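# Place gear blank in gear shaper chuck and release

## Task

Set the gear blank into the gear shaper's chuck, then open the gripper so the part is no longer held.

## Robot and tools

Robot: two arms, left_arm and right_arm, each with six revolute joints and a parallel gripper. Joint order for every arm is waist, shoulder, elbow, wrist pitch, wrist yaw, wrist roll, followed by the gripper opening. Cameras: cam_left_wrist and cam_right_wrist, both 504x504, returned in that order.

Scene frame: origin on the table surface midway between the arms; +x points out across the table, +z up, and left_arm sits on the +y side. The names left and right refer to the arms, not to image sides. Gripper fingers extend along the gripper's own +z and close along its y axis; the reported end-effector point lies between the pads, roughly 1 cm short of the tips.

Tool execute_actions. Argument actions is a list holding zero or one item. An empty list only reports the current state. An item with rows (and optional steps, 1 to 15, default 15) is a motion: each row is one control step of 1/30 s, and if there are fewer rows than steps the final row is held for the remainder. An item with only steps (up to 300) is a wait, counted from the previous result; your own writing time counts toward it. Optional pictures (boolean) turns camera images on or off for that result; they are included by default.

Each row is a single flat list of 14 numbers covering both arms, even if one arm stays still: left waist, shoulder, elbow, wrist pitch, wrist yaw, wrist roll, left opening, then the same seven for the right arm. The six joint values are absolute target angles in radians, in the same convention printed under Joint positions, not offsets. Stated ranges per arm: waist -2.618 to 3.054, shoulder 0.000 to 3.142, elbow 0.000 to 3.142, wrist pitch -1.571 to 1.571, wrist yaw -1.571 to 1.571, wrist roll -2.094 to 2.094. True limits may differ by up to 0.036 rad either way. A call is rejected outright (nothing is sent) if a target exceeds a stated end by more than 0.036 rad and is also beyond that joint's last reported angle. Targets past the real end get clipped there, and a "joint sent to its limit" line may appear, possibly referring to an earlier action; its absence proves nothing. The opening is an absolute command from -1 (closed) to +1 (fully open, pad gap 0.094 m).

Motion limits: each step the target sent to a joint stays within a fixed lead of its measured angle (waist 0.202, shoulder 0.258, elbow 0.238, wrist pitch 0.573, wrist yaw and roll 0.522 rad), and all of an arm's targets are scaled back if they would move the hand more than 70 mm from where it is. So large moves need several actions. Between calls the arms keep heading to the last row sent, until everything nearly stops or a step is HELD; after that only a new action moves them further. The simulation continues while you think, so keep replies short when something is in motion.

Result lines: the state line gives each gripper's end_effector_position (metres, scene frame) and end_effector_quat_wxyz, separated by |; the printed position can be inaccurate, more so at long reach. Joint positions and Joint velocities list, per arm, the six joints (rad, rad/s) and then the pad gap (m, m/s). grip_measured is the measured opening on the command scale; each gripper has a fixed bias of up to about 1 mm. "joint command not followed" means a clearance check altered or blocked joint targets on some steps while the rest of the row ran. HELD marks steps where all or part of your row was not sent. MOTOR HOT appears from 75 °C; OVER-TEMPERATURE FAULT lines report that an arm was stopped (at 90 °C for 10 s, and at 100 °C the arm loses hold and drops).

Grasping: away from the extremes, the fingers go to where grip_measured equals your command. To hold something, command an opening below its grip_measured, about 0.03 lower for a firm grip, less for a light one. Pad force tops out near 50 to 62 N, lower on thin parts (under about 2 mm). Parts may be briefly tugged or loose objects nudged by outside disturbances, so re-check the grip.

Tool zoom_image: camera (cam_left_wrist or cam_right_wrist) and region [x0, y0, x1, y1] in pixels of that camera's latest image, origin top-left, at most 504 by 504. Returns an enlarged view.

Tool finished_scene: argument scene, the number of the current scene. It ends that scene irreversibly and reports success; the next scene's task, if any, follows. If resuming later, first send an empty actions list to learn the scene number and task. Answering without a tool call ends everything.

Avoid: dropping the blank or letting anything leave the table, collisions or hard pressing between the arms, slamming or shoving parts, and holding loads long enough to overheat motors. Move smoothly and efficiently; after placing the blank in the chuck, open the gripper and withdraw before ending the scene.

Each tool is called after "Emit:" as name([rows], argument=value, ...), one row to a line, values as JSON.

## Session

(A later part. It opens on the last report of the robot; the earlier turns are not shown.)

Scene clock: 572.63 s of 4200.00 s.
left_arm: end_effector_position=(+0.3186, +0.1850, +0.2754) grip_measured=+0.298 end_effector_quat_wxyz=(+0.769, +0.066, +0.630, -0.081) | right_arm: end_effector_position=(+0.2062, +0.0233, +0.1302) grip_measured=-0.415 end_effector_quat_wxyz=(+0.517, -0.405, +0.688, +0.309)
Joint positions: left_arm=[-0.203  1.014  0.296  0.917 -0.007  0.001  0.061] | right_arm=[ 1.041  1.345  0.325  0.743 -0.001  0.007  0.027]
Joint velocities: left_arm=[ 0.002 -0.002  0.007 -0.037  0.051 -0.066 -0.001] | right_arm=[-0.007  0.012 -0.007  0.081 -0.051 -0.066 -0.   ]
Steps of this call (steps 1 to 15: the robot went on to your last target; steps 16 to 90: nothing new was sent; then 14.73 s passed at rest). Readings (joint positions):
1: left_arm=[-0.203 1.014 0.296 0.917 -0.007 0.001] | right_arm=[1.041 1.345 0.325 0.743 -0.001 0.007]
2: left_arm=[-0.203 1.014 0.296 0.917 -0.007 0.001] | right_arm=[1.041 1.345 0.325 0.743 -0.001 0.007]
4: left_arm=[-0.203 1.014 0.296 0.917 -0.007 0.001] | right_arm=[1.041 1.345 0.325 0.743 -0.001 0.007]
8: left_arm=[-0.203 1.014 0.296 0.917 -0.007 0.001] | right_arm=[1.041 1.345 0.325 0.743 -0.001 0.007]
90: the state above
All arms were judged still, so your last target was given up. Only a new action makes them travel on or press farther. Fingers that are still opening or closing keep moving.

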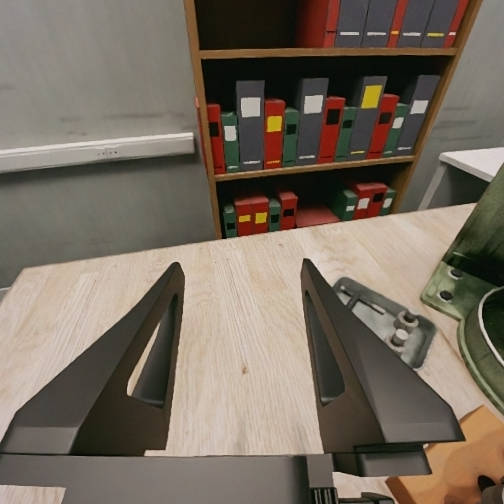

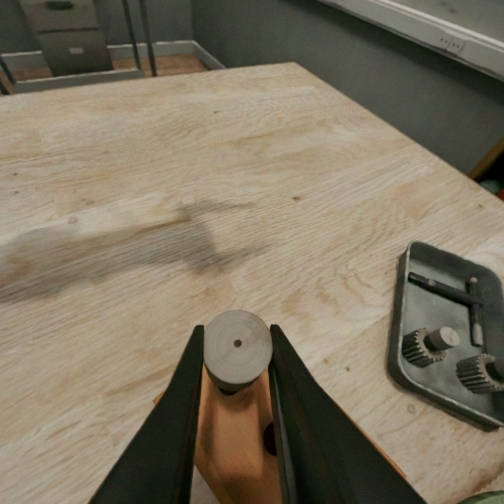

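Emit:
execute_actions([
  {"rows":[[-0.2,1.0,0.3,0.9,0,0,0.3,1.033,1.30,0.354,0.735,0,0,-0.47],[-0.2,1.0,0.3,0.9,0,0,0.3,1.033,1.27,0.359,0.70,0,0,-0.47],[-0.2,1.0,0.3,0.9,0,0,0.3,1.033,1.23,0.365,0.65,0,0,-0.47],[-0.2,1.0,0.3,0.9,0,0,0.3,1.033,1.19,0.371,0.60,0,0,-0.47],[-0.2,1.0,0.3,0.9,0,0,0.3,1.033,1.15,0.377,0.555,0,0,-0.47],[-0.2,1.0,0.3,0.9,0,0,0.3,1.033,1.11,0.383,0.51,0,0,-0.47],[-0.2,1.0,0.3,0.9,0,0,0.3,1.033,1.07,0.389,0.465,0,0,-0.47],[-0.2,1.0,0.3,0.9,0,0,0.3,1.033,1.03,0.395,0.42,0,0,-0.47],[-0.2,1.0,0.3,0.9,0,0,0.3,1.033,0.99,0.401,0.372,0,0,-0.47],[-0.2,1.0,0.3,0.9,0,0,0.3,1.033,0.95,0.407,0.326,0,0,-0.47],[-0.2,1.0,0.3,0.9,0,0,0.3,1.033,0.91,0.413,0.28,0,0,-0.47],[-0.2,1.0,0.3,0.9,0,0,0.3,1.033,0.87,0.419,0.234,0,0,-0.47],[-0.2,1.0,0.3,0.9,0,0,0.3,1.033,0.83,0.425,0.188,0,0,-0.47],[-0.2,1.0,0.3,0.9,0,0,0.3,1.033,0.79,0.431,0.142,0,0,-0.47],[-0.2,1.0,0.3,0.9,0,0,0.3,1.033,0.75,0.437,0.096,0,0,-0.47]]},
], pictures=false)

Emit:
execute_actions([
  {"rows":[[-0.2,1.0,0.3,0.9,0,0,0.3,1.033,0.71,0.445,0.048,0,0,-0.47],[-0.2,1.0,0.3,0.9,0,0,0.3,1.033,0.67,0.453,0.0,0,0,-0.47],[-0.2,1.0,0.3,0.9,0,0,0.3,1.033,0.63,0.461,-0.048,0,0,-0.47],[-0.2,1.0,0.3,0.9,0,0,0.3,1.033,0.59,0.469,-0.096,0,0,-0.47],[-0.2,1.0,0.3,0.9,0,0,0.3,1.033,0.55,0.477,-0.144,0,0,-0.47],[-0.2,1.0,0.3,0.9,0,0,0.3,1.033,0.51,0.485,-0.192,0,0,-0.47],[-0.2,1.0,0.3,0.9,0,0,0.3,1.033,0.47,0.493,-0.24,0,0,-0.47],[-0.2,1.0,0.3,0.9,0,0,0.3,1.033,0.43,0.501,-0.288,0,0,-0.47],[-0.2,1.0,0.3,0.9,0,0,0.3,1.033,0.39,0.509,-0.336,0,0,-0.47],[-0.2,1.0,0.3,0.9,0,0,0.3,1.033,0.35,0.517,-0.384,0,0,-0.47],[-0.2,1.0,0.3,0.9,0,0,0.3,1.033,0.31,0.525,-0.432,0,0,-0.47],[-0.2,1.0,0.3,0.9,0,0,0.3,1.033,0.28,0.533,-0.47,0,0,-0.47],[-0.2,1.0,0.3,0.9,0,0,0.3,1.033,0.25,0.541,-0.508,0,0,-0.47],[-0.2,1.0,0.3,0.9,0,0,0.3,1.033,0.235,0.547,-0.53,0,0,-0.47],[-0.2,1.0,0.3,0.9,0,0,0.3,1.033,0.23,0.55,-0.535,0,0,-0.47]]},
], pictures=false)

Emit:
execute_actions([
  {"steps":20},
], pictures=false)

Scene clock: 615.00 s of 4200.00 s.
left_arm: end_effector_position=(+0.3186, +0.1850, +0.2754) grip_measured=+0.298 end_effector_quat_wxyz=(+0.769, +0.066, +0.630, -0.081) | right_arm: end_effector_position=(+0.1852, -0.0150, +0.2217) grip_measured=-0.415 end_effector_quat_wxyz=(+0.552, -0.389, +0.660, +0.330)
Joint positions: left_arm=[-0.203  1.014  0.296  0.917 -0.007  0.001  0.061] | right_arm=[ 1.041  0.838  0.398  0.265 -0.001  0.007  0.027]
Joint velocities: left_arm=[-0.002  0.002 -0.002 -0.007  0.051 -0.037 -0.001] | right_arm=[ 0.027 -1.131  0.149 -1.311 -0.037 -0.066 -0.   ]
Steps of this call (steps 1 to 90: nothing new was sent; then 38.87 s passed at rest; steps 91 to 105: all 15 steps of this action). Readings (joint positions):
91: left_arm=[-0.203 1.014 0.296 0.917 -0.007 0.001] | right_arm=[1.041 1.343 0.325 0.738 -0.001 0.007]
92: left_arm=[-0.203 1.014 0.296 0.917 -0.007 0.001] | right_arm=[1.041 1.332 0.325 0.724 -0.001 0.007]
94: left_arm=[-0.203 1.014 0.296 0.917 -0.007 0.001] | right_arm=[1.041 1.284 0.325 0.671 -0.001 0.007]
98: left_arm=[-0.203 1.014 0.296 0.917 -0.007 0.001] | right_arm=[1.041 1.126 0.345 0.532 -0.001 0.007]
105: the state above

Scene clock: 615.50 s of 4200.00 s.
left_arm: end_effector_position=(+0.3186, +0.1850, +0.2754) grip_measured=+0.298 end_effector_quat_wxyz=(+0.769, +0.066, +0.630, -0.081) | right_arm: end_effector_position=(+0.1365, -0.1041, +0.2631) grip_measured=-0.415 end_effector_quat_wxyz=(+0.552, -0.389, +0.660, +0.330)
Joint positions: left_arm=[-0.203  1.014  0.296  0.917 -0.007  0.001  0.061] | right_arm=[ 1.041  0.27   0.512 -0.415 -0.001  0.007  0.027]
Joint velocities: left_arm=[-0.012  0.012  0.002 -0.022 -0.007  0.051  0.   ] | right_arm=[ 0.007 -0.569  0.203 -0.93   0.051  0.022 -0.   ]
Steps of this call (steps 1 to 15: all 15 steps of this action). Readings (joint positions):
1: left_arm=[-0.203 1.014 0.296 0.917 -0.007 0.001] | right_arm=[1.041 0.798 0.404 0.221 -0.001 0.007]
2: left_arm=[-0.203 1.014 0.296 0.917 -0.007 0.001] | right_arm=[1.041 0.759 0.410 0.175 -0.001 0.007]
4: left_arm=[-0.203 1.014 0.296 0.917 -0.007 0.001] | right_arm=[1.041 0.680 0.423 0.080 -0.001 0.007]
8: left_arm=[-0.203 1.014 0.296 0.917 -0.007 0.001] | right_arm=[1.041 0.520 0.453 -0.110 -0.001 0.007]
15: the state above

Scene clock: 616.17 s of 4200.00 s.
left_arm: end_effector_position=(+0.3186, +0.1850, +0.2754) grip_measured=+0.298 end_effector_quat_wxyz=(+0.769, +0.066, +0.630, -0.081) | right_arm: end_effector_position=(+0.1309, -0.1144, +0.2391) grip_measured=-0.415 end_effector_quat_wxyz=(+0.516, -0.405, +0.688, +0.309)
Joint positions: left_arm=[-0.203  1.014  0.296  0.917 -0.007  0.001  0.061] | right_arm=[ 1.041  0.247  0.524 -0.557 -0.001  0.007  0.027]
Joint velocities: left_arm=[ 0.002  0.012 -0.017 -0.007 -0.051 -0.022  0.   ] | right_arm=[-0.007  0.002 -0.002 -0.051 -0.037 -0.007  0.001]
Steps of this call (steps 1 to 20: the robot went on to your last target). Readings (joint positions):
1: left_arm=[-0.203 1.014 0.296 0.917 -0.007 0.001] | right_arm=[1.041 0.255 0.518 -0.440 -0.001 0.007]
2: left_arm=[-0.203 1.014 0.296 0.917 -0.007 0.001] | right_arm=[1.041 0.249 0.522 -0.459 -0.001 0.007]
4: left_arm=[-0.203 1.014 0.296 0.917 -0.007 0.001] | right_arm=[1.041 0.247 0.524 -0.489 -0.001 0.007]
8: left_arm=[-0.203 1.014 0.296 0.917 -0.007 0.001] | right_arm=[1.041 0.247 0.524 -0.536 -0.001 0.007]
20: the state above

Swing right; left to view.

Emit:
execute_actions([
  {"rows":[[-0.22,1.0,0.3,0.9,0,0,0.3,1.0,0.23,0.55,-0.535,0,0,-0.47],[-0.25,1.0,0.3,0.9,0,0,0.3,0.95,0.23,0.55,-0.535,0,0,-0.47],[-0.3,1.0,0.3,0.9,0,0,0.3,0.89,0.23,0.55,-0.535,0,0,-0.47],[-0.35,1.0,0.3,0.9,0,0,0.3,0.83,0.23,0.55,-0.535,0,0,-0.47],[-0.4,1.0,0.3,0.9,0,0,0.3,0.77,0.23,0.55,-0.535,0,0,-0.47],[-0.45,1.0,0.3,0.9,0,0,0.3,0.71,0.23,0.55,-0.535,0,0,-0.47],[-0.5,1.0,0.3,0.9,0,0,0.3,0.65,0.23,0.55,-0.535,0,0,-0.47],[-0.55,1.0,0.3,0.9,0,0,0.3,0.59,0.23,0.55,-0.535,0,0,-0.47],[-0.6,1.0,0.3,0.9,0,0,0.3,0.53,0.23,0.55,-0.535,0,0,-0.47],[-0.65,1.0,0.3,0.9,0,0,0.3,0.47,0.23,0.55,-0.535,0,0,-0.47],[-0.7,1.0,0.3,0.9,0,0,0.3,0.41,0.23,0.55,-0.535,0,0,-0.47],[-0.75,1.0,0.3,0.9,0,0,0.3,0.35,0.23,0.55,-0.535,0,0,-0.47],[-0.8,1.0,0.3,0.9,0,0,0.3,0.29,0.23,0.55,-0.535,0,0,-0.47],[-0.85,1.0,0.3,0.9,0,0,0.3,0.24,0.23,0.55,-0.535,0,0,-0.47],[-0.9,1.0,0.3,0.9,0,0,0.3,0.2,0.23,0.55,-0.535,0,0,-0.47]]},
], pictures=false)

Emit:
execute_actions([
  {"steps":25},
])

Scene clock: 627.70 s of 4200.00 s.
left_arm: end_effector_position=(+0.2142, +0.0019, +0.2754) grip_measured=+0.299 end_effector_quat_wxyz=(+0.708, +0.255, +0.580, -0.311) | right_arm: end_effector_position=(+0.2366, -0.2413, +0.2389) grip_measured=-0.415 end_effector_quat_wxyz=(+0.594, -0.121, +0.790, +0.094)
Joint positions: left_arm=[-0.816  1.014  0.296  0.917 -0.003  0.001  0.061] | right_arm=[ 0.28   0.247  0.524 -0.557  0.     0.006  0.027]
Joint velocities: left_arm=[-1.404  0.017  0.007  0.095  0.095 -0.081 -0.   ] | right_arm=[-1.433  0.002 -0.017 -0.022  0.066 -0.037  0.   ]
Steps of this call (steps 1 to 15: the robot went on to your last target; steps 16 to 90: nothing new was sent; then 8.03 s passed at rest; steps 91 to 105: all 15 steps of this action). Readings (joint positions):
91: left_arm=[-0.204 1.014 0.296 0.917 -0.007 0.001] | right_arm=[1.035 0.247 0.524 -0.557 -0.003 0.007]
92: left_arm=[-0.213 1.014 0.296 0.917 -0.008 0.001] | right_arm=[1.015 0.247 0.524 -0.557 -0.007 0.007]
94: left_arm=[-0.269 1.014 0.296 0.917 -0.013 0.001] | right_arm=[0.929 0.247 0.524 -0.557 -0.011 0.006]
98: left_arm=[-0.465 1.014 0.296 0.917 -0.009 0.001] | right_arm=[0.692 0.247 0.524 -0.557 -0.007 0.006]
105: the state above

Scene clock: 628.53 s of 4200.00 s.
left_arm: end_effector_position=(+0.1915, -0.0173, +0.2754) grip_measured=+0.299 end_effector_quat_wxyz=(+0.694, +0.282, +0.568, -0.342) | right_arm: end_effector_position=(+0.2413, -0.2581, +0.2389) grip_measured=-0.415 end_effector_quat_wxyz=(+0.597, -0.090, +0.794, +0.070)
Joint positions: left_arm=[-0.896  1.014  0.296  0.917  0.007  0.001  0.061] | right_arm=[ 0.207  0.247  0.524 -0.557  0.007  0.006  0.027]
Joint velocities: left_arm=[-0.012  0.022 -0.002 -0.051  0.022  0.022  0.   ] | right_arm=[-0.007 -0.002  0.002 -0.007 -0.051 -0.066  0.   ]
Steps of this call (steps 1 to 25: the robot went on to your last target). Readings (joint positions):
1: left_arm=[-0.857 1.014 0.296 0.917 0.002 0.001] | right_arm=[0.241 0.247 0.524 -0.557 0.005 0.006]
2: left_arm=[-0.882 1.014 0.296 0.917 0.006 0.001] | right_arm=[0.219 0.247 0.524 -0.557 0.009 0.006]
4: left_arm=[-0.896 1.014 0.296 0.917 0.008 0.001] | right_arm=[0.207 0.247 0.524 -0.557 0.009 0.006]
8: left_arm=[-0.896 1.014 0.296 0.917 0.007 0.001] | right_arm=[0.207 0.247 0.524 -0.557 0.008 0.006]
25: the state above

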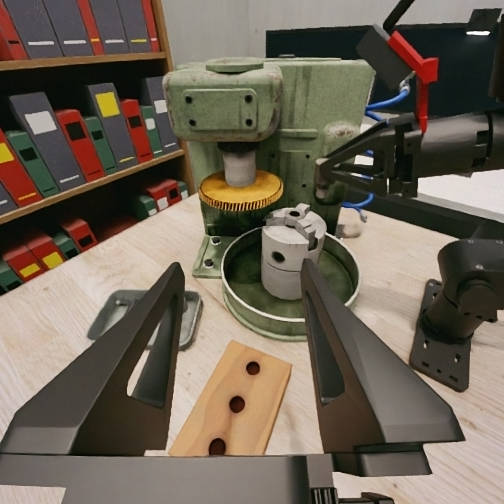

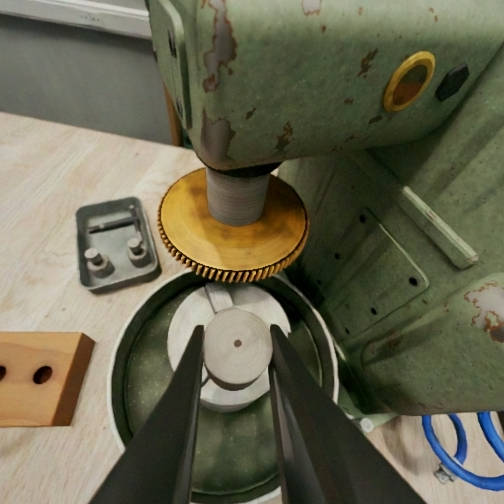

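Emit:
execute_actions([
  {"rows":[[-0.9,1.0,0.3,0.9,0,0,0.3,0.2,0.25,0.53,-0.51,0,0,-0.47],[-0.9,1.0,0.3,0.9,0,0,0.3,0.2,0.26,0.52,-0.495,0,0,-0.47],[-0.9,1.0,0.3,0.9,0,0,0.3,0.2,0.27,0.51,-0.48,0,0,-0.47],[-0.9,1.0,0.3,0.9,0,0,0.3,0.2,0.28,0.5,-0.46,0,0,-0.47],[-0.9,1.0,0.3,0.9,0,0,0.3,0.2,0.29,0.49,-0.44,0,0,-0.47],[-0.9,1.0,0.3,0.9,0,0,0.3,0.2,0.3,0.48,-0.42,0,0,-0.47],[-0.9,1.0,0.3,0.9,0,0,0.3,0.2,0.31,0.47,-0.40,0,0,-0.47],[-0.9,1.0,0.3,0.9,0,0,0.3,0.2,0.32,0.46,-0.38,0,0,-0.47],[-0.9,1.0,0.3,0.9,0,0,0.3,0.2,0.33,0.45,-0.36,0,0,-0.47],[-0.9,1.0,0.3,0.9,0,0,0.3,0.2,0.34,0.44,-0.345,0,0,-0.47],[-0.9,1.0,0.3,0.9,0,0,0.3,0.2,0.35,0.432,-0.33,0,0,-0.47],[-0.9,1.0,0.3,0.9,0,0,0.3,0.2,0.36,0.425,-0.318,0,0,-0.47],[-0.9,1.0,0.3,0.9,0,0,0.3,0.2,0.366,0.42,-0.31,0,0,-0.47],[-0.9,1.0,0.3,0.9,0,0,0.3,0.2,0.372,0.418,-0.305,0,0,-0.47]]},
], pictures=false)

Emit:
execute_actions([
  {"steps":25},
])

Emit:
zoom_image(camera="cam_left_wrist", region=[220, 130, 380, 270])

Scene clock: 648.07 s of 4200.00 s.
left_arm: end_effector_position=(+0.1915, -0.0173, +0.2754) grip_measured=+0.299 end_effector_quat_wxyz=(+0.694, +0.282, +0.568, -0.342) | right_arm: end_effector_position=(+0.2672, -0.2519, +0.2034) grip_measured=-0.415 end_effector_quat_wxyz=(+0.573, -0.092, +0.811, +0.067)
Joint positions: left_arm=[-0.896  1.014  0.296  0.917  0.007  0.001  0.061] | right_arm=[ 0.207  0.363  0.42  -0.397  0.007  0.006  0.027]
Joint velocities: left_arm=[ 0.002 -0.017 -0.012 -0.022 -0.066  0.037  0.001] | right_arm=[ 0.007  0.134 -0.12   0.212 -0.051 -0.037  0.   ]
Steps of this call (steps 1 to 15: the robot went on to your last target; steps 16 to 90: nothing new was sent; then 16.03 s passed at rest; steps 91 to 105: all 15 steps of this action). Readings (joint positions):
91: left_arm=[-0.896 1.014 0.296 0.917 0.007 0.001] | right_arm=[0.207 0.247 0.524 -0.557 0.007 0.006]
92: left_arm=[-0.896 1.014 0.296 0.917 0.007 0.001] | right_arm=[0.207 0.247 0.524 -0.556 0.007 0.006]
94: left_arm=[-0.896 1.014 0.296 0.917 0.007 0.001] | right_arm=[0.207 0.254 0.520 -0.541 0.007 0.006]
98: left_arm=[-0.896 1.014 0.296 0.917 0.007 0.001] | right_arm=[0.207 0.294 0.486 -0.481 0.007 0.006]
105: the state above

Scene clock: 648.90 s of 4200.00 s.
left_arm: end_effector_position=(+0.1915, -0.0173, +0.2754) grip_measured=+0.299 end_effector_quat_wxyz=(+0.694, +0.282, +0.568, -0.342) | right_arm: end_effector_position=(+0.2709, -0.2509, +0.2115) grip_measured=-0.415 end_effector_quat_wxyz=(+0.588, -0.090, +0.801, +0.069)
Joint positions: left_arm=[-0.896  1.014  0.296  0.917  0.007  0.001  0.061] | right_arm=[ 0.207  0.368  0.418 -0.353  0.007  0.006  0.027]
Joint velocities: left_arm=[-0.027  0.007 -0.012 -0.007 -0.066 -0.066 -0.   ] | right_arm=[ 0.007  0.007 -0.017 -0.007 -0.037  0.022 -0.001]
Steps of this call (steps 1 to 25: the robot went on to your last target). Readings (joint positions):
1: left_arm=[-0.896 1.014 0.296 0.917 0.007 0.001] | right_arm=[0.207 0.367 0.418 -0.388 0.007 0.006]
2: left_arm=[-0.896 1.014 0.296 0.917 0.007 0.001] | right_arm=[0.207 0.368 0.418 -0.383 0.007 0.006]
4: left_arm=[-0.896 1.014 0.296 0.917 0.007 0.001] | right_arm=[0.207 0.368 0.418 -0.372 0.007 0.006]
8: left_arm=[-0.896 1.014 0.296 0.917 0.007 0.001] | right_arm=[0.207 0.368 0.418 -0.358 0.007 0.006]
25: the state above

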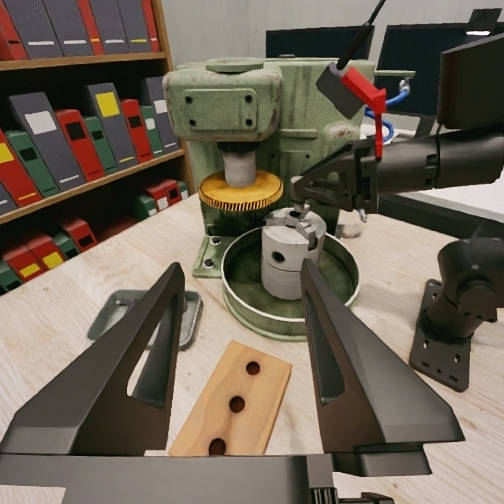

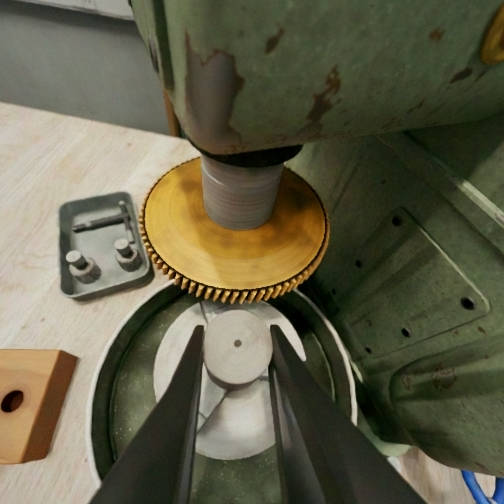

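Region (220, 130, 380, 270) of cam_left_wrist's 504x504 image, scaled by 3.150, with more detail than that image has; it fills the top 441 rows of this view, and the rest is white.

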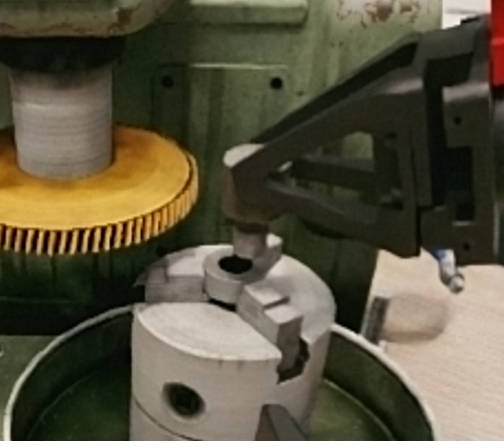

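Emit:
execute_actions([
  {"rows":[[-0.9,1.0,0.3,0.9,0,0,0.3,0.21,0.376,0.418,-0.295,0,0,-0.47],[-0.9,1.0,0.3,0.9,0,0,0.3,0.215,0.38,0.418,-0.285,0,0,-0.47],[-0.9,1.0,0.3,0.9,0,0,0.3,0.22,0.384,0.418,-0.275,0,0,-0.47],[-0.9,1.0,0.3,0.9,0,0,0.3,0.225,0.388,0.418,-0.27,0,0,-0.47],[-0.9,1.0,0.3,0.9,0,0,0.3,0.23,0.392,0.418,-0.265,0,0,-0.47]]},
], pictures=false)

Emit:
execute_actions([
  {"steps":20},
])

Emit:
zoom_image(camera="cam_left_wrist", region=[220, 130, 380, 270])

Scene clock: 662.87 s of 4200.00 s.
left_arm: end_effector_position=(+0.1915, -0.0173, +0.2754) grip_measured=+0.299 end_effector_quat_wxyz=(+0.694, +0.282, +0.568, -0.342) | right_arm: end_effector_position=(+0.2744, -0.2463, +0.2164) grip_measured=-0.415 end_effector_quat_wxyz=(+0.596, -0.095, +0.794, +0.075)
Joint positions: left_arm=[-0.896  1.014  0.296  0.917  0.007  0.001  0.061] | right_arm=[ 0.221  0.386  0.418 -0.314  0.006  0.006  0.027]
Joint velocities: left_arm=[-0.012 -0.007  0.007  0.037 -0.037  0.022  0.   ] | right_arm=[ 0.012 -0.007  0.012 -0.081  0.081 -0.081 -0.   ]
Steps of this call (steps 1 to 15: the robot went on to your last target; steps 16 to 90: nothing new was sent; then 10.47 s passed at rest; steps 91 to 105: all 15 steps of this action). Readings (joint positions):
91: left_arm=[-0.896 1.014 0.296 0.917 0.007 0.001] | right_arm=[0.207 0.368 0.418 -0.352 0.007 0.006]
92: left_arm=[-0.896 1.014 0.296 0.917 0.007 0.001] | right_arm=[0.207 0.368 0.418 -0.349 0.007 0.006]
94: left_arm=[-0.896 1.014 0.296 0.917 0.007 0.001] | right_arm=[0.209 0.373 0.418 -0.339 0.007 0.006]
98: left_arm=[-0.896 1.014 0.296 0.917 0.007 0.001] | right_arm=[0.220 0.386 0.418 -0.323 0.006 0.006]
105: the state above

Scene clock: 663.53 s of 4200.00 s.
left_arm: end_effector_position=(+0.1915, -0.0173, +0.2754) grip_measured=+0.299 end_effector_quat_wxyz=(+0.694, +0.282, +0.568, -0.342) | right_arm: end_effector_position=(+0.2745, -0.2463, +0.2167) grip_measured=-0.415 end_effector_quat_wxyz=(+0.596, -0.095, +0.793, +0.075)
Joint positions: left_arm=[-0.896  1.014  0.296  0.917  0.007  0.001  0.061] | right_arm=[ 0.221  0.386  0.418 -0.313  0.006  0.006  0.027]
Joint velocities: left_arm=[ 0.022  0.002 -0.007 -0.022  0.022 -0.007  0.   ] | right_arm=[ 0.007 -0.022  0.002  0.037 -0.037 -0.066  0.001]
Steps of this call (steps 1 to 15: the robot went on to your last target; steps 16 to 20: nothing new was sent). Readings (joint positions):
1: left_arm=[-0.896 1.014 0.296 0.917 0.007 0.001] | right_arm=[0.221 0.386 0.418 -0.314 0.006 0.006]
2: left_arm=[-0.896 1.014 0.296 0.917 0.007 0.001] | right_arm=[0.221 0.386 0.418 -0.314 0.006 0.006]
4: left_arm=[-0.896 1.014 0.296 0.917 0.007 0.001] | right_arm=[0.221 0.386 0.418 -0.313 0.006 0.006]
8: left_arm=[-0.896 1.014 0.296 0.917 0.007 0.001] | right_arm=[0.221 0.386 0.418 -0.313 0.006 0.006]
20: the state above
All arms were judged still, so your last target was given up. Only a new action makes them travel on or press farther. Fingers that are still opening or closing keep moving.

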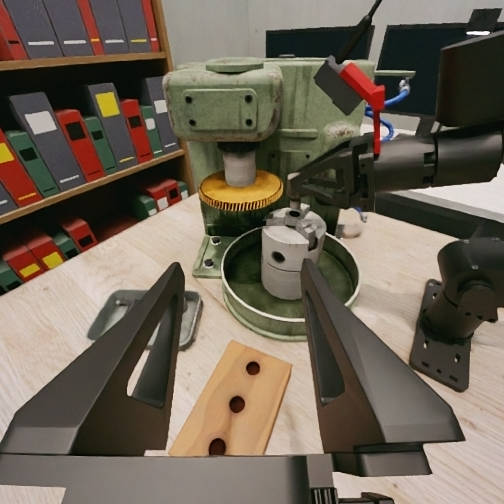

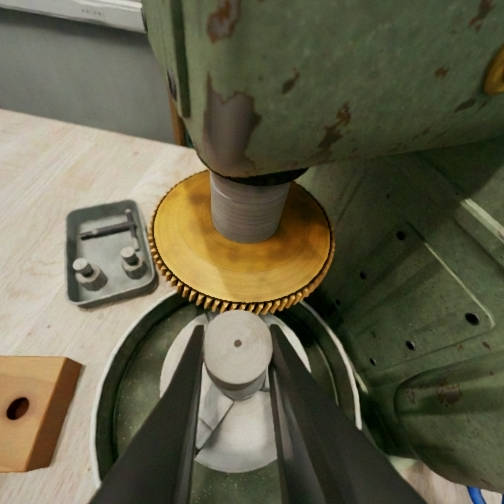

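Region (220, 130, 380, 270) of cam_left_wrist's 504x504 image, scaled by 3.150, with more detail than that image has; it fills the top 441 rows of this view, and the rest is white.

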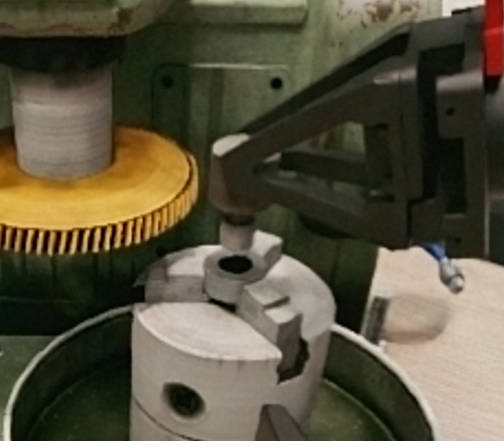

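Emit:
execute_actions([
  {"rows":[[-0.9,1.0,0.3,0.9,0,0,0.3,0.23,0.372,0.412,-0.26,0,0,-0.47],[-0.9,1.0,0.3,0.9,0,0,0.3,0.23,0.367,0.407,-0.257,0,0,-0.47],[-0.9,1.0,0.3,0.9,0,0,0.3,0.23,0.364,0.402,-0.254,0,0,-0.47],[-0.9,1.0,0.3,0.9,0,0,0.3,0.23,0.362,0.397,-0.251,0,0,-0.47],[-0.9,1.0,0.3,0.9,0,0,0.3,0.23,0.359,0.392,-0.248,0,0,-0.47],[-0.9,1.0,0.3,0.9,0,0,0.3,0.23,0.357,0.387,-0.245,0,0,-0.47],[-0.9,1.0,0.3,0.9,0,0,0.3,0.23,0.354,0.382,-0.242,0,0,-0.47],[-0.9,1.0,0.3,0.9,0,0,0.3,0.23,0.351,0.376,-0.24,0,0,-0.47],[-0.9,1.0,0.3,0.9,0,0,0.3,0.23,0.348,0.371,-0.238,0,0,-0.47]]},
], pictures=false)

Emit:
execute_actions([
  {"steps":20},
])

Emit:
zoom_image(camera="cam_left_wrist", region=[220, 130, 380, 270])

Scene clock: 676.17 s of 4200.00 s.
left_arm: end_effector_position=(+0.1915, -0.0173, +0.2754) grip_measured=+0.299 end_effector_quat_wxyz=(+0.694, +0.282, +0.568, -0.342) | right_arm: end_effector_position=(+0.2750, -0.2462, +0.2038) grip_measured=-0.415 end_effector_quat_wxyz=(+0.593, -0.096, +0.796, +0.074)
Joint positions: left_arm=[-0.896  1.014  0.296  0.917  0.007  0.001  0.061] | right_arm=[ 0.221  0.375  0.373 -0.287  0.006  0.006  0.027]
Joint velocities: left_arm=[-0.027 -0.017  0.012 -0.081  0.066  0.037  0.   ] | right_arm=[ 0.002  0.002 -0.002 -0.081 -0.037 -0.037  0.001]
Steps of this call (steps 1 to 90: nothing new was sent; then 9.13 s passed at rest; steps 91 to 105: all 15 steps of this action). Readings (joint positions):
91: left_arm=[-0.896 1.014 0.296 0.917 0.007 0.001] | right_arm=[0.221 0.386 0.418 -0.312 0.006 0.006]
92: left_arm=[-0.896 1.014 0.296 0.917 0.007 0.001] | right_arm=[0.221 0.386 0.418 -0.311 0.006 0.006]
94: left_arm=[-0.896 1.014 0.296 0.917 0.007 0.001] | right_arm=[0.221 0.386 0.413 -0.303 0.006 0.006]
98: left_arm=[-0.896 1.014 0.296 0.917 0.007 0.001] | right_arm=[0.221 0.386 0.391 -0.292 0.006 0.006]
105: the state above

Scene clock: 676.83 s of 4200.00 s.
left_arm: end_effector_position=(+0.1915, -0.0173, +0.2754) grip_measured=+0.299 end_effector_quat_wxyz=(+0.694, +0.282, +0.568, -0.342) | right_arm: end_effector_position=(+0.2751, -0.2461, +0.2043) grip_measured=-0.415 end_effector_quat_wxyz=(+0.594, -0.096, +0.795, +0.074)
Joint positions: left_arm=[-0.896  1.014  0.296  0.917  0.007  0.001  0.061] | right_arm=[ 0.221  0.375  0.373 -0.285  0.006  0.006  0.027]
Joint velocities: left_arm=[ 0.007 -0.007  0.012 -0.051 -0.051  0.022  0.   ] | right_arm=[ 0.002 -0.007 -0.022 -0.066  0.051 -0.022 -0.   ]
Steps of this call (steps 1 to 15: the robot went on to your last target; steps 16 to 20: nothing new was sent). Readings (joint positions):
1: left_arm=[-0.896 1.014 0.296 0.917 0.007 0.001] | right_arm=[0.221 0.375 0.373 -0.287 0.006 0.006]
2: left_arm=[-0.896 1.014 0.296 0.917 0.007 0.001] | right_arm=[0.221 0.375 0.373 -0.286 0.006 0.006]
4: left_arm=[-0.896 1.014 0.296 0.917 0.007 0.001] | right_arm=[0.221 0.375 0.373 -0.286 0.006 0.006]
8: left_arm=[-0.896 1.014 0.296 0.917 0.007 0.001] | right_arm=[0.221 0.375 0.373 -0.286 0.006 0.006]
20: the state above
All arms were judged still, so your last target was given up. Only a new action makes them travel on or press farther. Fingers that are still opening or closing keep moving.

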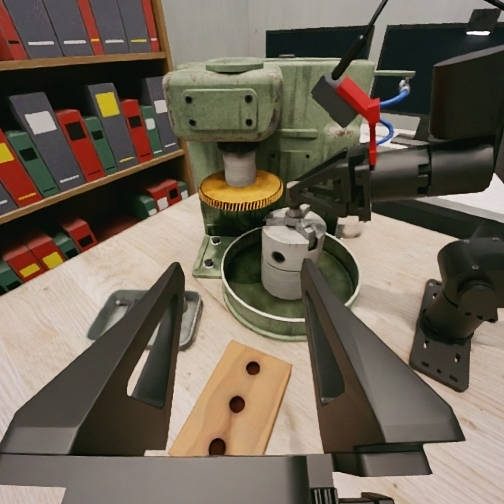

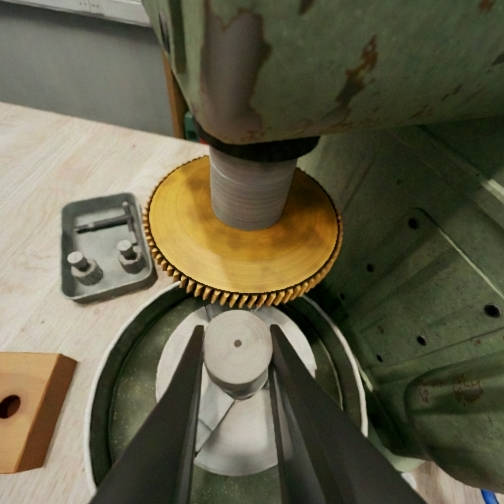

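Region (220, 130, 380, 270) of cam_left_wrist's 504x504 image, scaled by 3.150, with more detail than that image has; it fills the top 441 rows of this view, and the rest is white.

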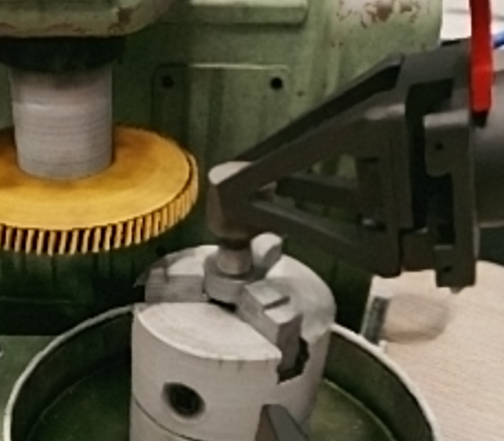

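At the hole mouth. Another 10 mm.

Emit:
execute_actions([
  {"rows":[[-0.9,1.0,0.3,0.9,0,0,0.3,0.23,0.345,0.367,-0.235,0,0,-0.47],[-0.9,1.0,0.3,0.9,0,0,0.3,0.23,0.343,0.363,-0.232,0,0,-0.47],[-0.9,1.0,0.3,0.9,0,0,0.3,0.23,0.341,0.359,-0.229,0,0,-0.47],[-0.9,1.0,0.3,0.9,0,0,0.3,0.23,0.339,0.355,-0.226,0,0,-0.47],[-0.9,1.0,0.3,0.9,0,0,0.3,0.23,0.337,0.351,-0.223,0,0,-0.47],[-0.9,1.0,0.3,0.9,0,0,0.3,0.23,0.335,0.347,-0.22,0,0,-0.47],[-0.9,1.0,0.3,0.9,0,0,0.3,0.23,0.333,0.343,-0.217,0,0,-0.47],[-0.9,1.0,0.3,0.9,0,0,0.3,0.23,0.331,0.339,-0.214,0,0,-0.47],[-0.9,1.0,0.3,0.9,0,0,0.3,0.23,0.33,0.335,-0.212,0,0,-0.47],[-0.9,1.0,0.3,0.9,0,0,0.3,0.23,0.329,0.331,-0.21,0,0,-0.47]]},
], pictures=false)

Emit:
execute_actions([
  {"steps":20},
])

Emit:
zoom_image(camera="cam_left_wrist", region=[220, 130, 380, 270])

Scene clock: 689.10 s of 4200.00 s.
left_arm: end_effector_position=(+0.1915, -0.0173, +0.2754) grip_measured=+0.299 end_effector_quat_wxyz=(+0.694, +0.282, +0.568, -0.342) | right_arm: end_effector_position=(+0.2755, -0.2460, +0.2026) grip_measured=-0.415 end_effector_quat_wxyz=(+0.605, -0.095, +0.787, +0.076)
Joint positions: left_arm=[-0.896  1.014  0.296  0.917  0.007  0.001  0.061] | right_arm=[ 0.221  0.354  0.34  -0.247  0.006  0.006  0.027]
Joint velocities: left_arm=[ 0.012 -0.017  0.002  0.022 -0.051  0.007  0.   ] | right_arm=[-0.002 -0.002 -0.017 -0.022 -0.066  0.066 -0.   ]
Steps of this call (steps 1 to 90: nothing new was sent; then 8.77 s passed at rest; steps 91 to 105: all 15 steps of this action). Readings (joint positions):
91: left_arm=[-0.896 1.014 0.296 0.917 0.007 0.001] | right_arm=[0.221 0.375 0.373 -0.285 0.006 0.006]
92: left_arm=[-0.896 1.014 0.296 0.917 0.007 0.001] | right_arm=[0.221 0.375 0.373 -0.285 0.006 0.006]
94: left_arm=[-0.896 1.014 0.296 0.917 0.007 0.001] | right_arm=[0.221 0.372 0.369 -0.279 0.006 0.006]
98: left_arm=[-0.896 1.014 0.296 0.917 0.007 0.001] | right_arm=[0.221 0.360 0.352 -0.265 0.006 0.006]
105: the state above

Scene clock: 689.77 s of 4200.00 s.
left_arm: end_effector_position=(+0.1915, -0.0173, +0.2754) grip_measured=+0.299 end_effector_quat_wxyz=(+0.694, +0.282, +0.568, -0.342) | right_arm: end_effector_position=(+0.2756, -0.2460, +0.2026) grip_measured=-0.415 end_effector_quat_wxyz=(+0.605, -0.095, +0.787, +0.076)
Joint positions: left_arm=[-0.896  1.014  0.296  0.917  0.007  0.001  0.061] | right_arm=[ 0.221  0.354  0.339 -0.245  0.006  0.006  0.027]
Joint velocities: left_arm=[-0.012 -0.002 -0.002  0.007 -0.022 -0.007 -0.   ] | right_arm=[-0.002 -0.017 -0.012  0.051 -0.022  0.007 -0.001]
Steps of this call (steps 1 to 15: the robot went on to your last target; steps 16 to 20: nothing new was sent). Readings (joint positions):
1: left_arm=[-0.896 1.014 0.296 0.917 0.007 0.001] | right_arm=[0.221 0.354 0.339 -0.246 0.006 0.006]
2: left_arm=[-0.896 1.014 0.296 0.917 0.007 0.001] | right_arm=[0.221 0.354 0.339 -0.246 0.006 0.006]
4: left_arm=[-0.896 1.014 0.296 0.917 0.007 0.001] | right_arm=[0.221 0.354 0.339 -0.246 0.006 0.006]
8: left_arm=[-0.896 1.014 0.296 0.917 0.007 0.001] | right_arm=[0.221 0.354 0.339 -0.245 0.006 0.006]
20: the state above
All arms were judged still, so your last target was given up. Only a new action makes them travel on or press farther. Fingers that are still opening or closing keep moving.

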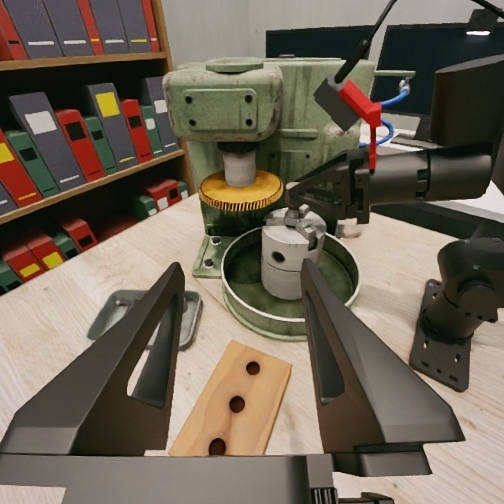

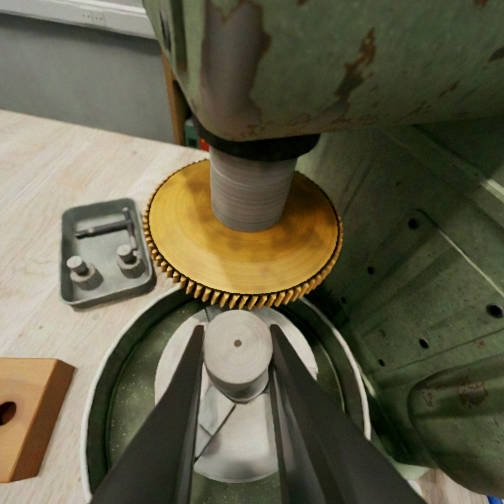

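Region (220, 130, 380, 270) of cam_left_wrist's 504x504 image, scaled by 3.150, with more detail than that image has; it fills the top 441 rows of this view, and the rest is white.

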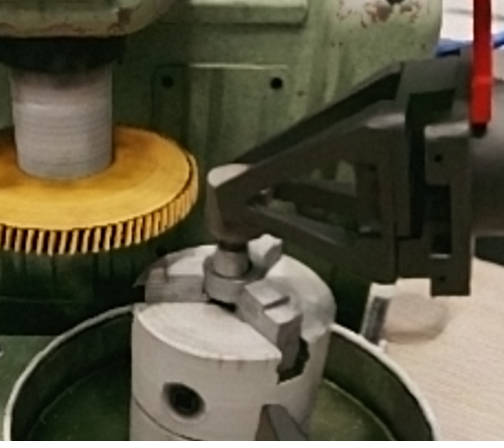

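Emit:
execute_actions([
  {"rows":[[-0.9,1.0,0.3,0.9,0,0,0.3,0.216,0.329,0.331,-0.215,0,0,-0.47],[-0.9,1.0,0.3,0.9,0,0,0.3,0.214,0.329,0.331,-0.22,0,0,-0.47],[-0.9,1.0,0.3,0.9,0,0,0.3,0.213,0.329,0.331,-0.225,0,0,-0.47],[-0.9,1.0,0.3,0.9,0,0,0.3,0.212,0.329,0.331,-0.225,0,0,-0.47],[-0.9,1.0,0.3,0.9,0,0,0.3,0.211,0.329,0.331,-0.225,0,0,-0.47],[-0.9,1.0,0.3,0.9,0,0,0.3,0.21,0.329,0.331,-0.225,0,0,-0.47],[-0.9,1.0,0.3,0.9,0,0,0.3,0.209,0.329,0.331,-0.225,0,0,-0.47],[-0.9,1.0,0.3,0.9,0,0,0.3,0.208,0.329,0.331,-0.225,0,0,-0.47],[-0.9,1.0,0.3,0.9,0,0,0.3,0.207,0.329,0.331,-0.225,0,0,-0.47],[-0.9,1.0,0.3,0.9,0,0,0.3,0.206,0.329,0.331,-0.225,0,0,-0.47],[-0.9,1.0,0.3,0.9,0,0,0.3,0.205,0.329,0.331,-0.225,0,0,-0.47],[-0.9,1.0,0.3,0.9,0,0,0.3,0.204,0.329,0.331,-0.225,0,0,-0.47],[-0.9,1.0,0.3,0.9,0,0,0.3,0.203,0.329,0.331,-0.225,0,0,-0.47]]},
], pictures=false)

Emit:
execute_actions([
  {"steps":15},
])

Emit:
zoom_image(camera="cam_left_wrist", region=[250, 170, 330, 240])

Scene clock: 701.87 s of 4200.00 s.
left_arm: end_effector_position=(+0.1915, -0.0173, +0.2754) grip_measured=+0.299 end_effector_quat_wxyz=(+0.694, +0.282, +0.568, -0.342) | right_arm: end_effector_position=(+0.2760, -0.2476, +0.2026) grip_measured=-0.415 end_effector_quat_wxyz=(+0.605, -0.092, +0.787, +0.074)
Joint positions: left_arm=[-0.896  1.014  0.296  0.917  0.007  0.001  0.061] | right_arm=[ 0.213  0.354  0.339 -0.245  0.004  0.006  0.027]
Joint velocities: left_arm=[-0.007  0.017 -0.002 -0.022  0.037  0.037 -0.001] | right_arm=[-0.017 -0.022 -0.012  0.022 -0.022  0.007  0.   ]
Steps of this call (steps 1 to 90: nothing new was sent; then 8.60 s passed at rest; steps 91 to 105: all 15 steps of this action). Readings (joint positions):
91: left_arm=[-0.896 1.014 0.296 0.917 0.007 0.001] | right_arm=[0.221 0.354 0.339 -0.245 0.006 0.006]
92: left_arm=[-0.896 1.014 0.296 0.917 0.007 0.001] | right_arm=[0.221 0.354 0.339 -0.245 0.006 0.006]
94: left_arm=[-0.896 1.014 0.296 0.917 0.007 0.001] | right_arm=[0.221 0.354 0.339 -0.245 0.006 0.006]
98: left_arm=[-0.896 1.014 0.296 0.917 0.007 0.001] | right_arm=[0.220 0.354 0.339 -0.245 0.005 0.006]
105: the state above

Scene clock: 702.37 s of 4200.00 s.
left_arm: end_effector_position=(+0.1915, -0.0173, +0.2754) grip_measured=+0.299 end_effector_quat_wxyz=(+0.694, +0.282, +0.568, -0.342) | right_arm: end_effector_position=(+0.2761, -0.2477, +0.2026) grip_measured=-0.415 end_effector_quat_wxyz=(+0.605, -0.092, +0.787, +0.074)
Joint positions: left_arm=[-0.896  1.014  0.296  0.917  0.007  0.001  0.061] | right_arm=[ 0.213  0.354  0.339 -0.245  0.004  0.006  0.027]
Joint velocities: left_arm=[ 0.012 -0.002  0.007 -0.037 -0.037 -0.022  0.001] | right_arm=[-0.002 -0.002 -0.017  0.007  0.022  0.022 -0.001]
Steps of this call (steps 1 to 15: the robot went on to your last target). Readings (joint positions):
1: left_arm=[-0.896 1.014 0.296 0.917 0.007 0.001] | right_arm=[0.213 0.354 0.339 -0.245 0.004 0.006]
2: left_arm=[-0.896 1.014 0.296 0.917 0.007 0.001] | right_arm=[0.213 0.354 0.339 -0.245 0.004 0.006]
4: left_arm=[-0.896 1.014 0.296 0.917 0.007 0.001] | right_arm=[0.213 0.354 0.339 -0.245 0.004 0.006]
8: left_arm=[-0.896 1.014 0.296 0.917 0.007 0.001] | right_arm=[0.213 0.354 0.339 -0.245 0.004 0.006]
15: the state above
All arms were judged still, so your last target was given up. Only a new action makes them travel on or press farther. Fingers that are still opening or closing keep moving.

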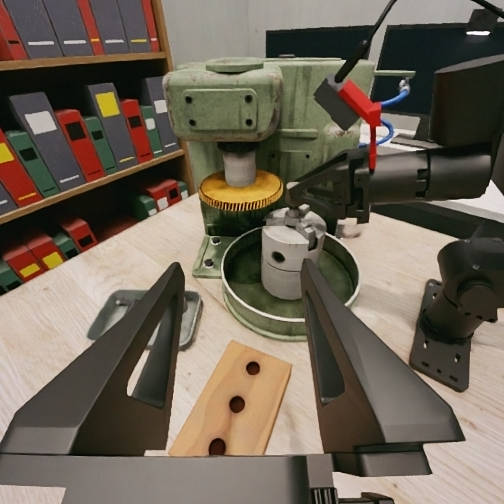

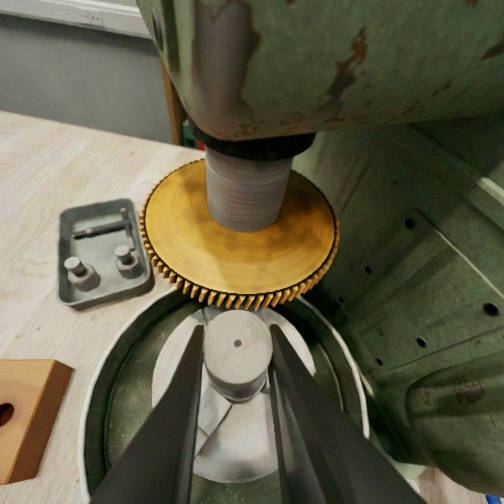

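Region (250, 170, 330, 240) of cam_left_wrist's 504x504 image, scaled by 6.300, with more detail than that image has; it fills the top 441 rows of this view, and the rest is white.

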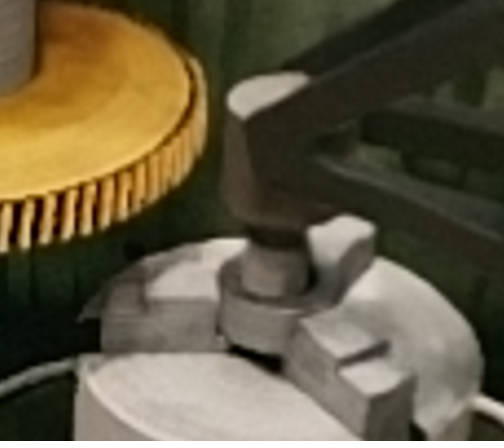

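Emit:
execute_actions([
  {"rows":[[-0.9,1.0,0.3,0.9,0,0,0.3,0.203,0.328,0.331,-0.23,0,0,-0.47],[-0.9,1.0,0.3,0.9,0,0,0.3,0.203,0.327,0.331,-0.233,0,0,-0.47],[-0.9,1.0,0.3,0.9,0,0,0.3,0.203,0.326,0.331,-0.235,0,0,-0.47],[-0.9,1.0,0.3,0.9,0,0,0.3,0.203,0.325,0.331,-0.237,0,0,-0.47],[-0.9,1.0,0.3,0.9,0,0,0.3,0.203,0.324,0.331,-0.239,0,0,-0.47],[-0.9,1.0,0.3,0.9,0,0,0.3,0.203,0.323,0.331,-0.241,0,0,-0.47],[-0.9,1.0,0.3,0.9,0,0,0.3,0.203,0.322,0.331,-0.243,0,0,-0.47],[-0.9,1.0,0.3,0.9,0,0,0.3,0.203,0.321,0.331,-0.245,0,0,-0.47],[-0.9,1.0,0.3,0.9,0,0,0.3,0.203,0.32,0.331,-0.247,0,0,-0.47],[-0.9,1.0,0.3,0.9,0,0,0.3,0.203,0.319,0.331,-0.249,0,0,-0.47],[-0.9,1.0,0.3,0.9,0,0,0.3,0.203,0.318,0.331,-0.251,0,0,-0.47],[-0.9,1.0,0.3,0.9,0,0,0.3,0.203,0.317,0.331,-0.253,0,0,-0.47],[-0.9,1.0,0.3,0.9,0,0,0.3,0.203,0.316,0.331,-0.255,0,0,-0.47]]},
], pictures=false)

Emit:
execute_actions([
  {"steps":15},
])

Emit:
zoom_image(camera="cam_left_wrist", region=[250, 170, 330, 240])

Scene clock: 714.33 s of 4200.00 s.
left_arm: end_effector_position=(+0.1915, -0.0173, +0.2754) grip_measured=+0.299 end_effector_quat_wxyz=(+0.694, +0.282, +0.568, -0.342) | right_arm: end_effector_position=(+0.2744, -0.2481, +0.2025) grip_measured=-0.415 end_effector_quat_wxyz=(+0.605, -0.092, +0.787, +0.074)
Joint positions: left_arm=[-0.896  1.014  0.296  0.917  0.007  0.001  0.061] | right_arm=[ 0.213  0.342  0.339 -0.257  0.004  0.006  0.027]
Joint velocities: left_arm=[-0.007  0.007  0.002 -0.066 -0.007  0.022 -0.001] | right_arm=[-0.017  0.017  0.002  0.022  0.037  0.037  0.   ]
Steps of this call (steps 1 to 90: nothing new was sent; then 8.47 s passed at rest; steps 91 to 105: all 15 steps of this action). Readings (joint positions):
91: left_arm=[-0.896 1.014 0.296 0.917 0.007 0.001] | right_arm=[0.213 0.354 0.339 -0.245 0.004 0.006]
92: left_arm=[-0.896 1.014 0.296 0.917 0.007 0.001] | right_arm=[0.213 0.354 0.339 -0.245 0.004 0.006]
94: left_arm=[-0.896 1.014 0.296 0.917 0.007 0.001] | right_arm=[0.213 0.354 0.339 -0.245 0.004 0.006]
98: left_arm=[-0.896 1.014 0.296 0.917 0.007 0.001] | right_arm=[0.213 0.354 0.339 -0.246 0.004 0.006]
105: the state above

Scene clock: 714.83 s of 4200.00 s.
left_arm: end_effector_position=(+0.1915, -0.0173, +0.2754) grip_measured=+0.299 end_effector_quat_wxyz=(+0.694, +0.282, +0.568, -0.342) | right_arm: end_effector_position=(+0.2743, -0.2481, +0.2025) grip_measured=-0.415 end_effector_quat_wxyz=(+0.605, -0.092, +0.787, +0.074)
Joint positions: left_arm=[-0.896  1.014  0.296  0.917  0.007  0.001  0.061] | right_arm=[ 0.213  0.341  0.339 -0.258  0.004  0.006  0.027]
Joint velocities: left_arm=[-0.002 -0.007 -0.012 -0.037 -0.125  0.037  0.   ] | right_arm=[-0.007 -0.002 -0.002  0.007 -0.022  0.007  0.   ]
Steps of this call (steps 1 to 15: the robot went on to your last target). Readings (joint positions):
1: left_arm=[-0.896 1.014 0.296 0.917 0.007 0.001] | right_arm=[0.213 0.341 0.339 -0.258 0.004 0.006]
2: left_arm=[-0.896 1.014 0.296 0.917 0.007 0.001] | right_arm=[0.213 0.341 0.339 -0.258 0.004 0.006]
4: left_arm=[-0.896 1.014 0.296 0.917 0.007 0.001] | right_arm=[0.213 0.341 0.339 -0.258 0.004 0.006]
8: left_arm=[-0.896 1.014 0.296 0.917 0.007 0.001] | right_arm=[0.213 0.341 0.339 -0.258 0.004 0.006]
15: the state above
All arms were judged still, so your last target was given up. Only a new action makes them travel on or press farther. Fingers that are still opening or closing keep moving.

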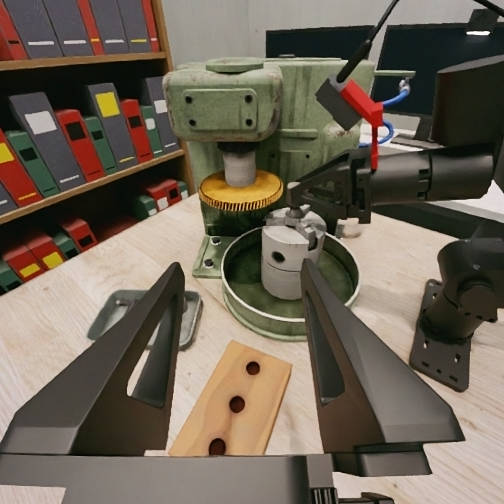

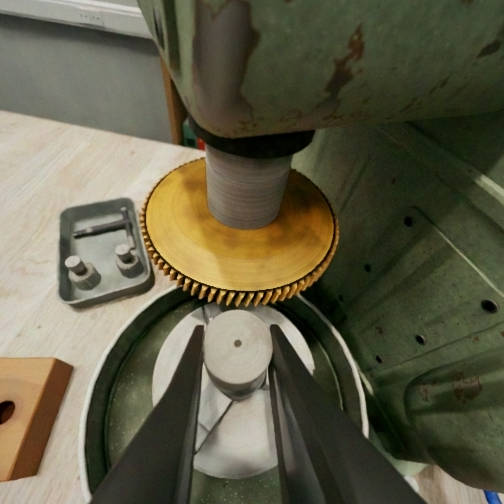

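Region (250, 170, 330, 240) of cam_left_wrist's 504x504 image, scaled by 6.300, with more detail than that image has; it fills the top 441 rows of this view, and the rest is white.

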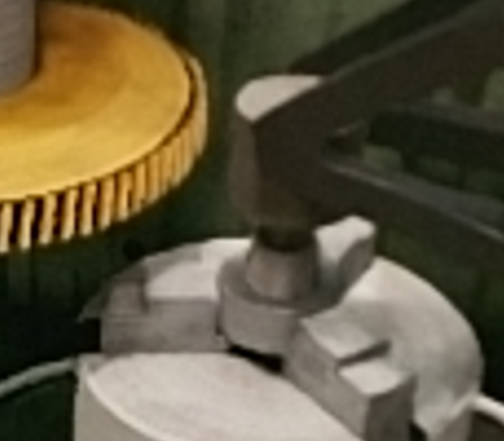

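Laterally good in view; still near side. Waist further right.

Emit:
execute_actions([
  {"rows":[[-0.9,1.0,0.3,0.9,0,0,0.3,0.202,0.316,0.331,-0.255,0.004,0,-0.47],[-0.9,1.0,0.3,0.9,0,0,0.3,0.201,0.316,0.331,-0.255,0.004,0,-0.47],[-0.9,1.0,0.3,0.9,0,0,0.3,0.2,0.316,0.331,-0.255,0.004,0,-0.47],[-0.9,1.0,0.3,0.9,0,0,0.3,0.199,0.316,0.331,-0.255,0.004,0,-0.47],[-0.9,1.0,0.3,0.9,0,0,0.3,0.198,0.316,0.331,-0.255,0.004,0,-0.47],[-0.9,1.0,0.3,0.9,0,0,0.3,0.197,0.316,0.331,-0.255,0.004,0,-0.47],[-0.9,1.0,0.3,0.9,0,0,0.3,0.196,0.316,0.331,-0.255,0.004,0,-0.47],[-0.9,1.0,0.3,0.9,0,0,0.3,0.195,0.316,0.331,-0.255,0.004,0,-0.47],[-0.9,1.0,0.3,0.9,0,0,0.3,0.194,0.316,0.331,-0.255,0.004,0,-0.47]]},
], pictures=false)

Emit:
execute_actions([
  {"steps":15},
])

Emit:
zoom_image(camera="cam_left_wrist", region=[250, 170, 330, 240])

Scene clock: 724.03 s of 4200.00 s.
left_arm: end_effector_position=(+0.1915, -0.0173, +0.2754) grip_measured=+0.299 end_effector_quat_wxyz=(+0.694, +0.282, +0.568, -0.342) | right_arm: end_effector_position=(+0.2748, -0.2503, +0.2024) grip_measured=-0.415 end_effector_quat_wxyz=(+0.605, -0.089, +0.788, +0.071)
Joint positions: left_arm=[-0.896  1.014  0.296  0.917  0.007  0.001  0.061] | right_arm=[ 0.204  0.341  0.339 -0.258  0.004  0.006  0.027]
Joint velocities: left_arm=[-0.002  0.007 -0.007  0.007 -0.051 -0.007 -0.001] | right_arm=[-0.007  0.017 -0.017 -0.037 -0.037 -0.007 -0.001]
Steps of this call (steps 1 to 90: nothing new was sent; then 5.70 s passed at rest; steps 91 to 105: all 15 steps of this action). Readings (joint positions):
91: left_arm=[-0.896 1.014 0.296 0.917 0.007 0.001] | right_arm=[0.213 0.341 0.339 -0.258 0.004 0.006]
92: left_arm=[-0.896 1.014 0.296 0.917 0.007 0.001] | right_arm=[0.213 0.341 0.339 -0.258 0.004 0.006]
94: left_arm=[-0.896 1.014 0.296 0.917 0.007 0.001] | right_arm=[0.211 0.341 0.339 -0.258 0.004 0.006]
98: left_arm=[-0.896 1.014 0.296 0.917 0.007 0.001] | right_arm=[0.207 0.341 0.339 -0.258 0.004 0.006]
105: the state above

Scene clock: 724.53 s of 4200.00 s.
left_arm: end_effector_position=(+0.1915, -0.0173, +0.2754) grip_measured=+0.299 end_effector_quat_wxyz=(+0.694, +0.282, +0.568, -0.342) | right_arm: end_effector_position=(+0.2748, -0.2503, +0.2024) grip_measured=-0.415 end_effector_quat_wxyz=(+0.605, -0.089, +0.788, +0.071)
Joint positions: left_arm=[-0.896  1.014  0.296  0.917  0.007  0.001  0.061] | right_arm=[ 0.204  0.341  0.339 -0.258  0.004  0.006  0.027]
Joint velocities: left_arm=[-0.012 -0.002 -0.002 -0.066  0.007  0.051 -0.001] | right_arm=[-0.007  0.007 -0.007  0.022 -0.051  0.081 -0.   ]
Steps of this call (steps 1 to 15: the robot went on to your last target). Readings (joint positions):
1: left_arm=[-0.896 1.014 0.296 0.917 0.007 0.001] | right_arm=[0.204 0.341 0.339 -0.258 0.004 0.006]
2: left_arm=[-0.896 1.014 0.296 0.917 0.007 0.001] | right_arm=[0.204 0.341 0.339 -0.258 0.004 0.006]
4: left_arm=[-0.896 1.014 0.296 0.917 0.007 0.001] | right_arm=[0.204 0.341 0.339 -0.258 0.004 0.006]
8: left_arm=[-0.896 1.014 0.296 0.917 0.007 0.001] | right_arm=[0.204 0.341 0.339 -0.258 0.004 0.006]
15: the state above
All arms were judged still, so your last target was given up. Only a new action makes them travel on or press farther. Fingers that are still opening or closing keep moving.

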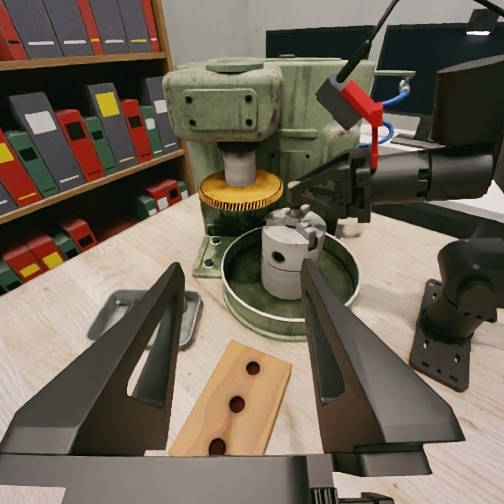

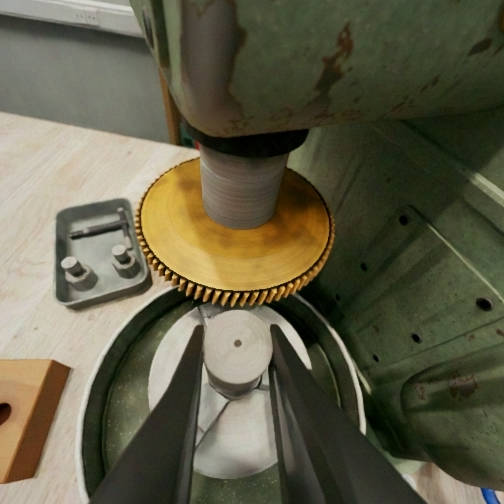

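Region (250, 170, 330, 240) of cam_left_wrist's 504x504 image, scaled by 6.300, with more detail than that image has; it fills the top 441 rows of this view, and the rest is white.

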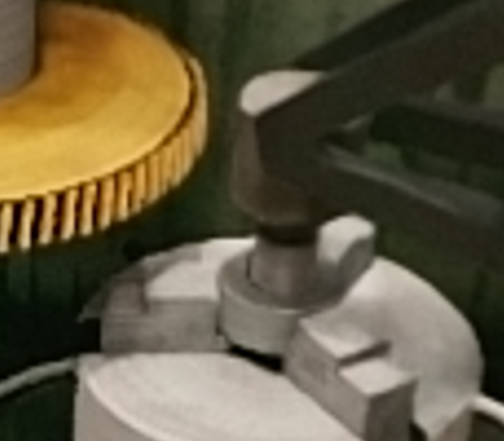

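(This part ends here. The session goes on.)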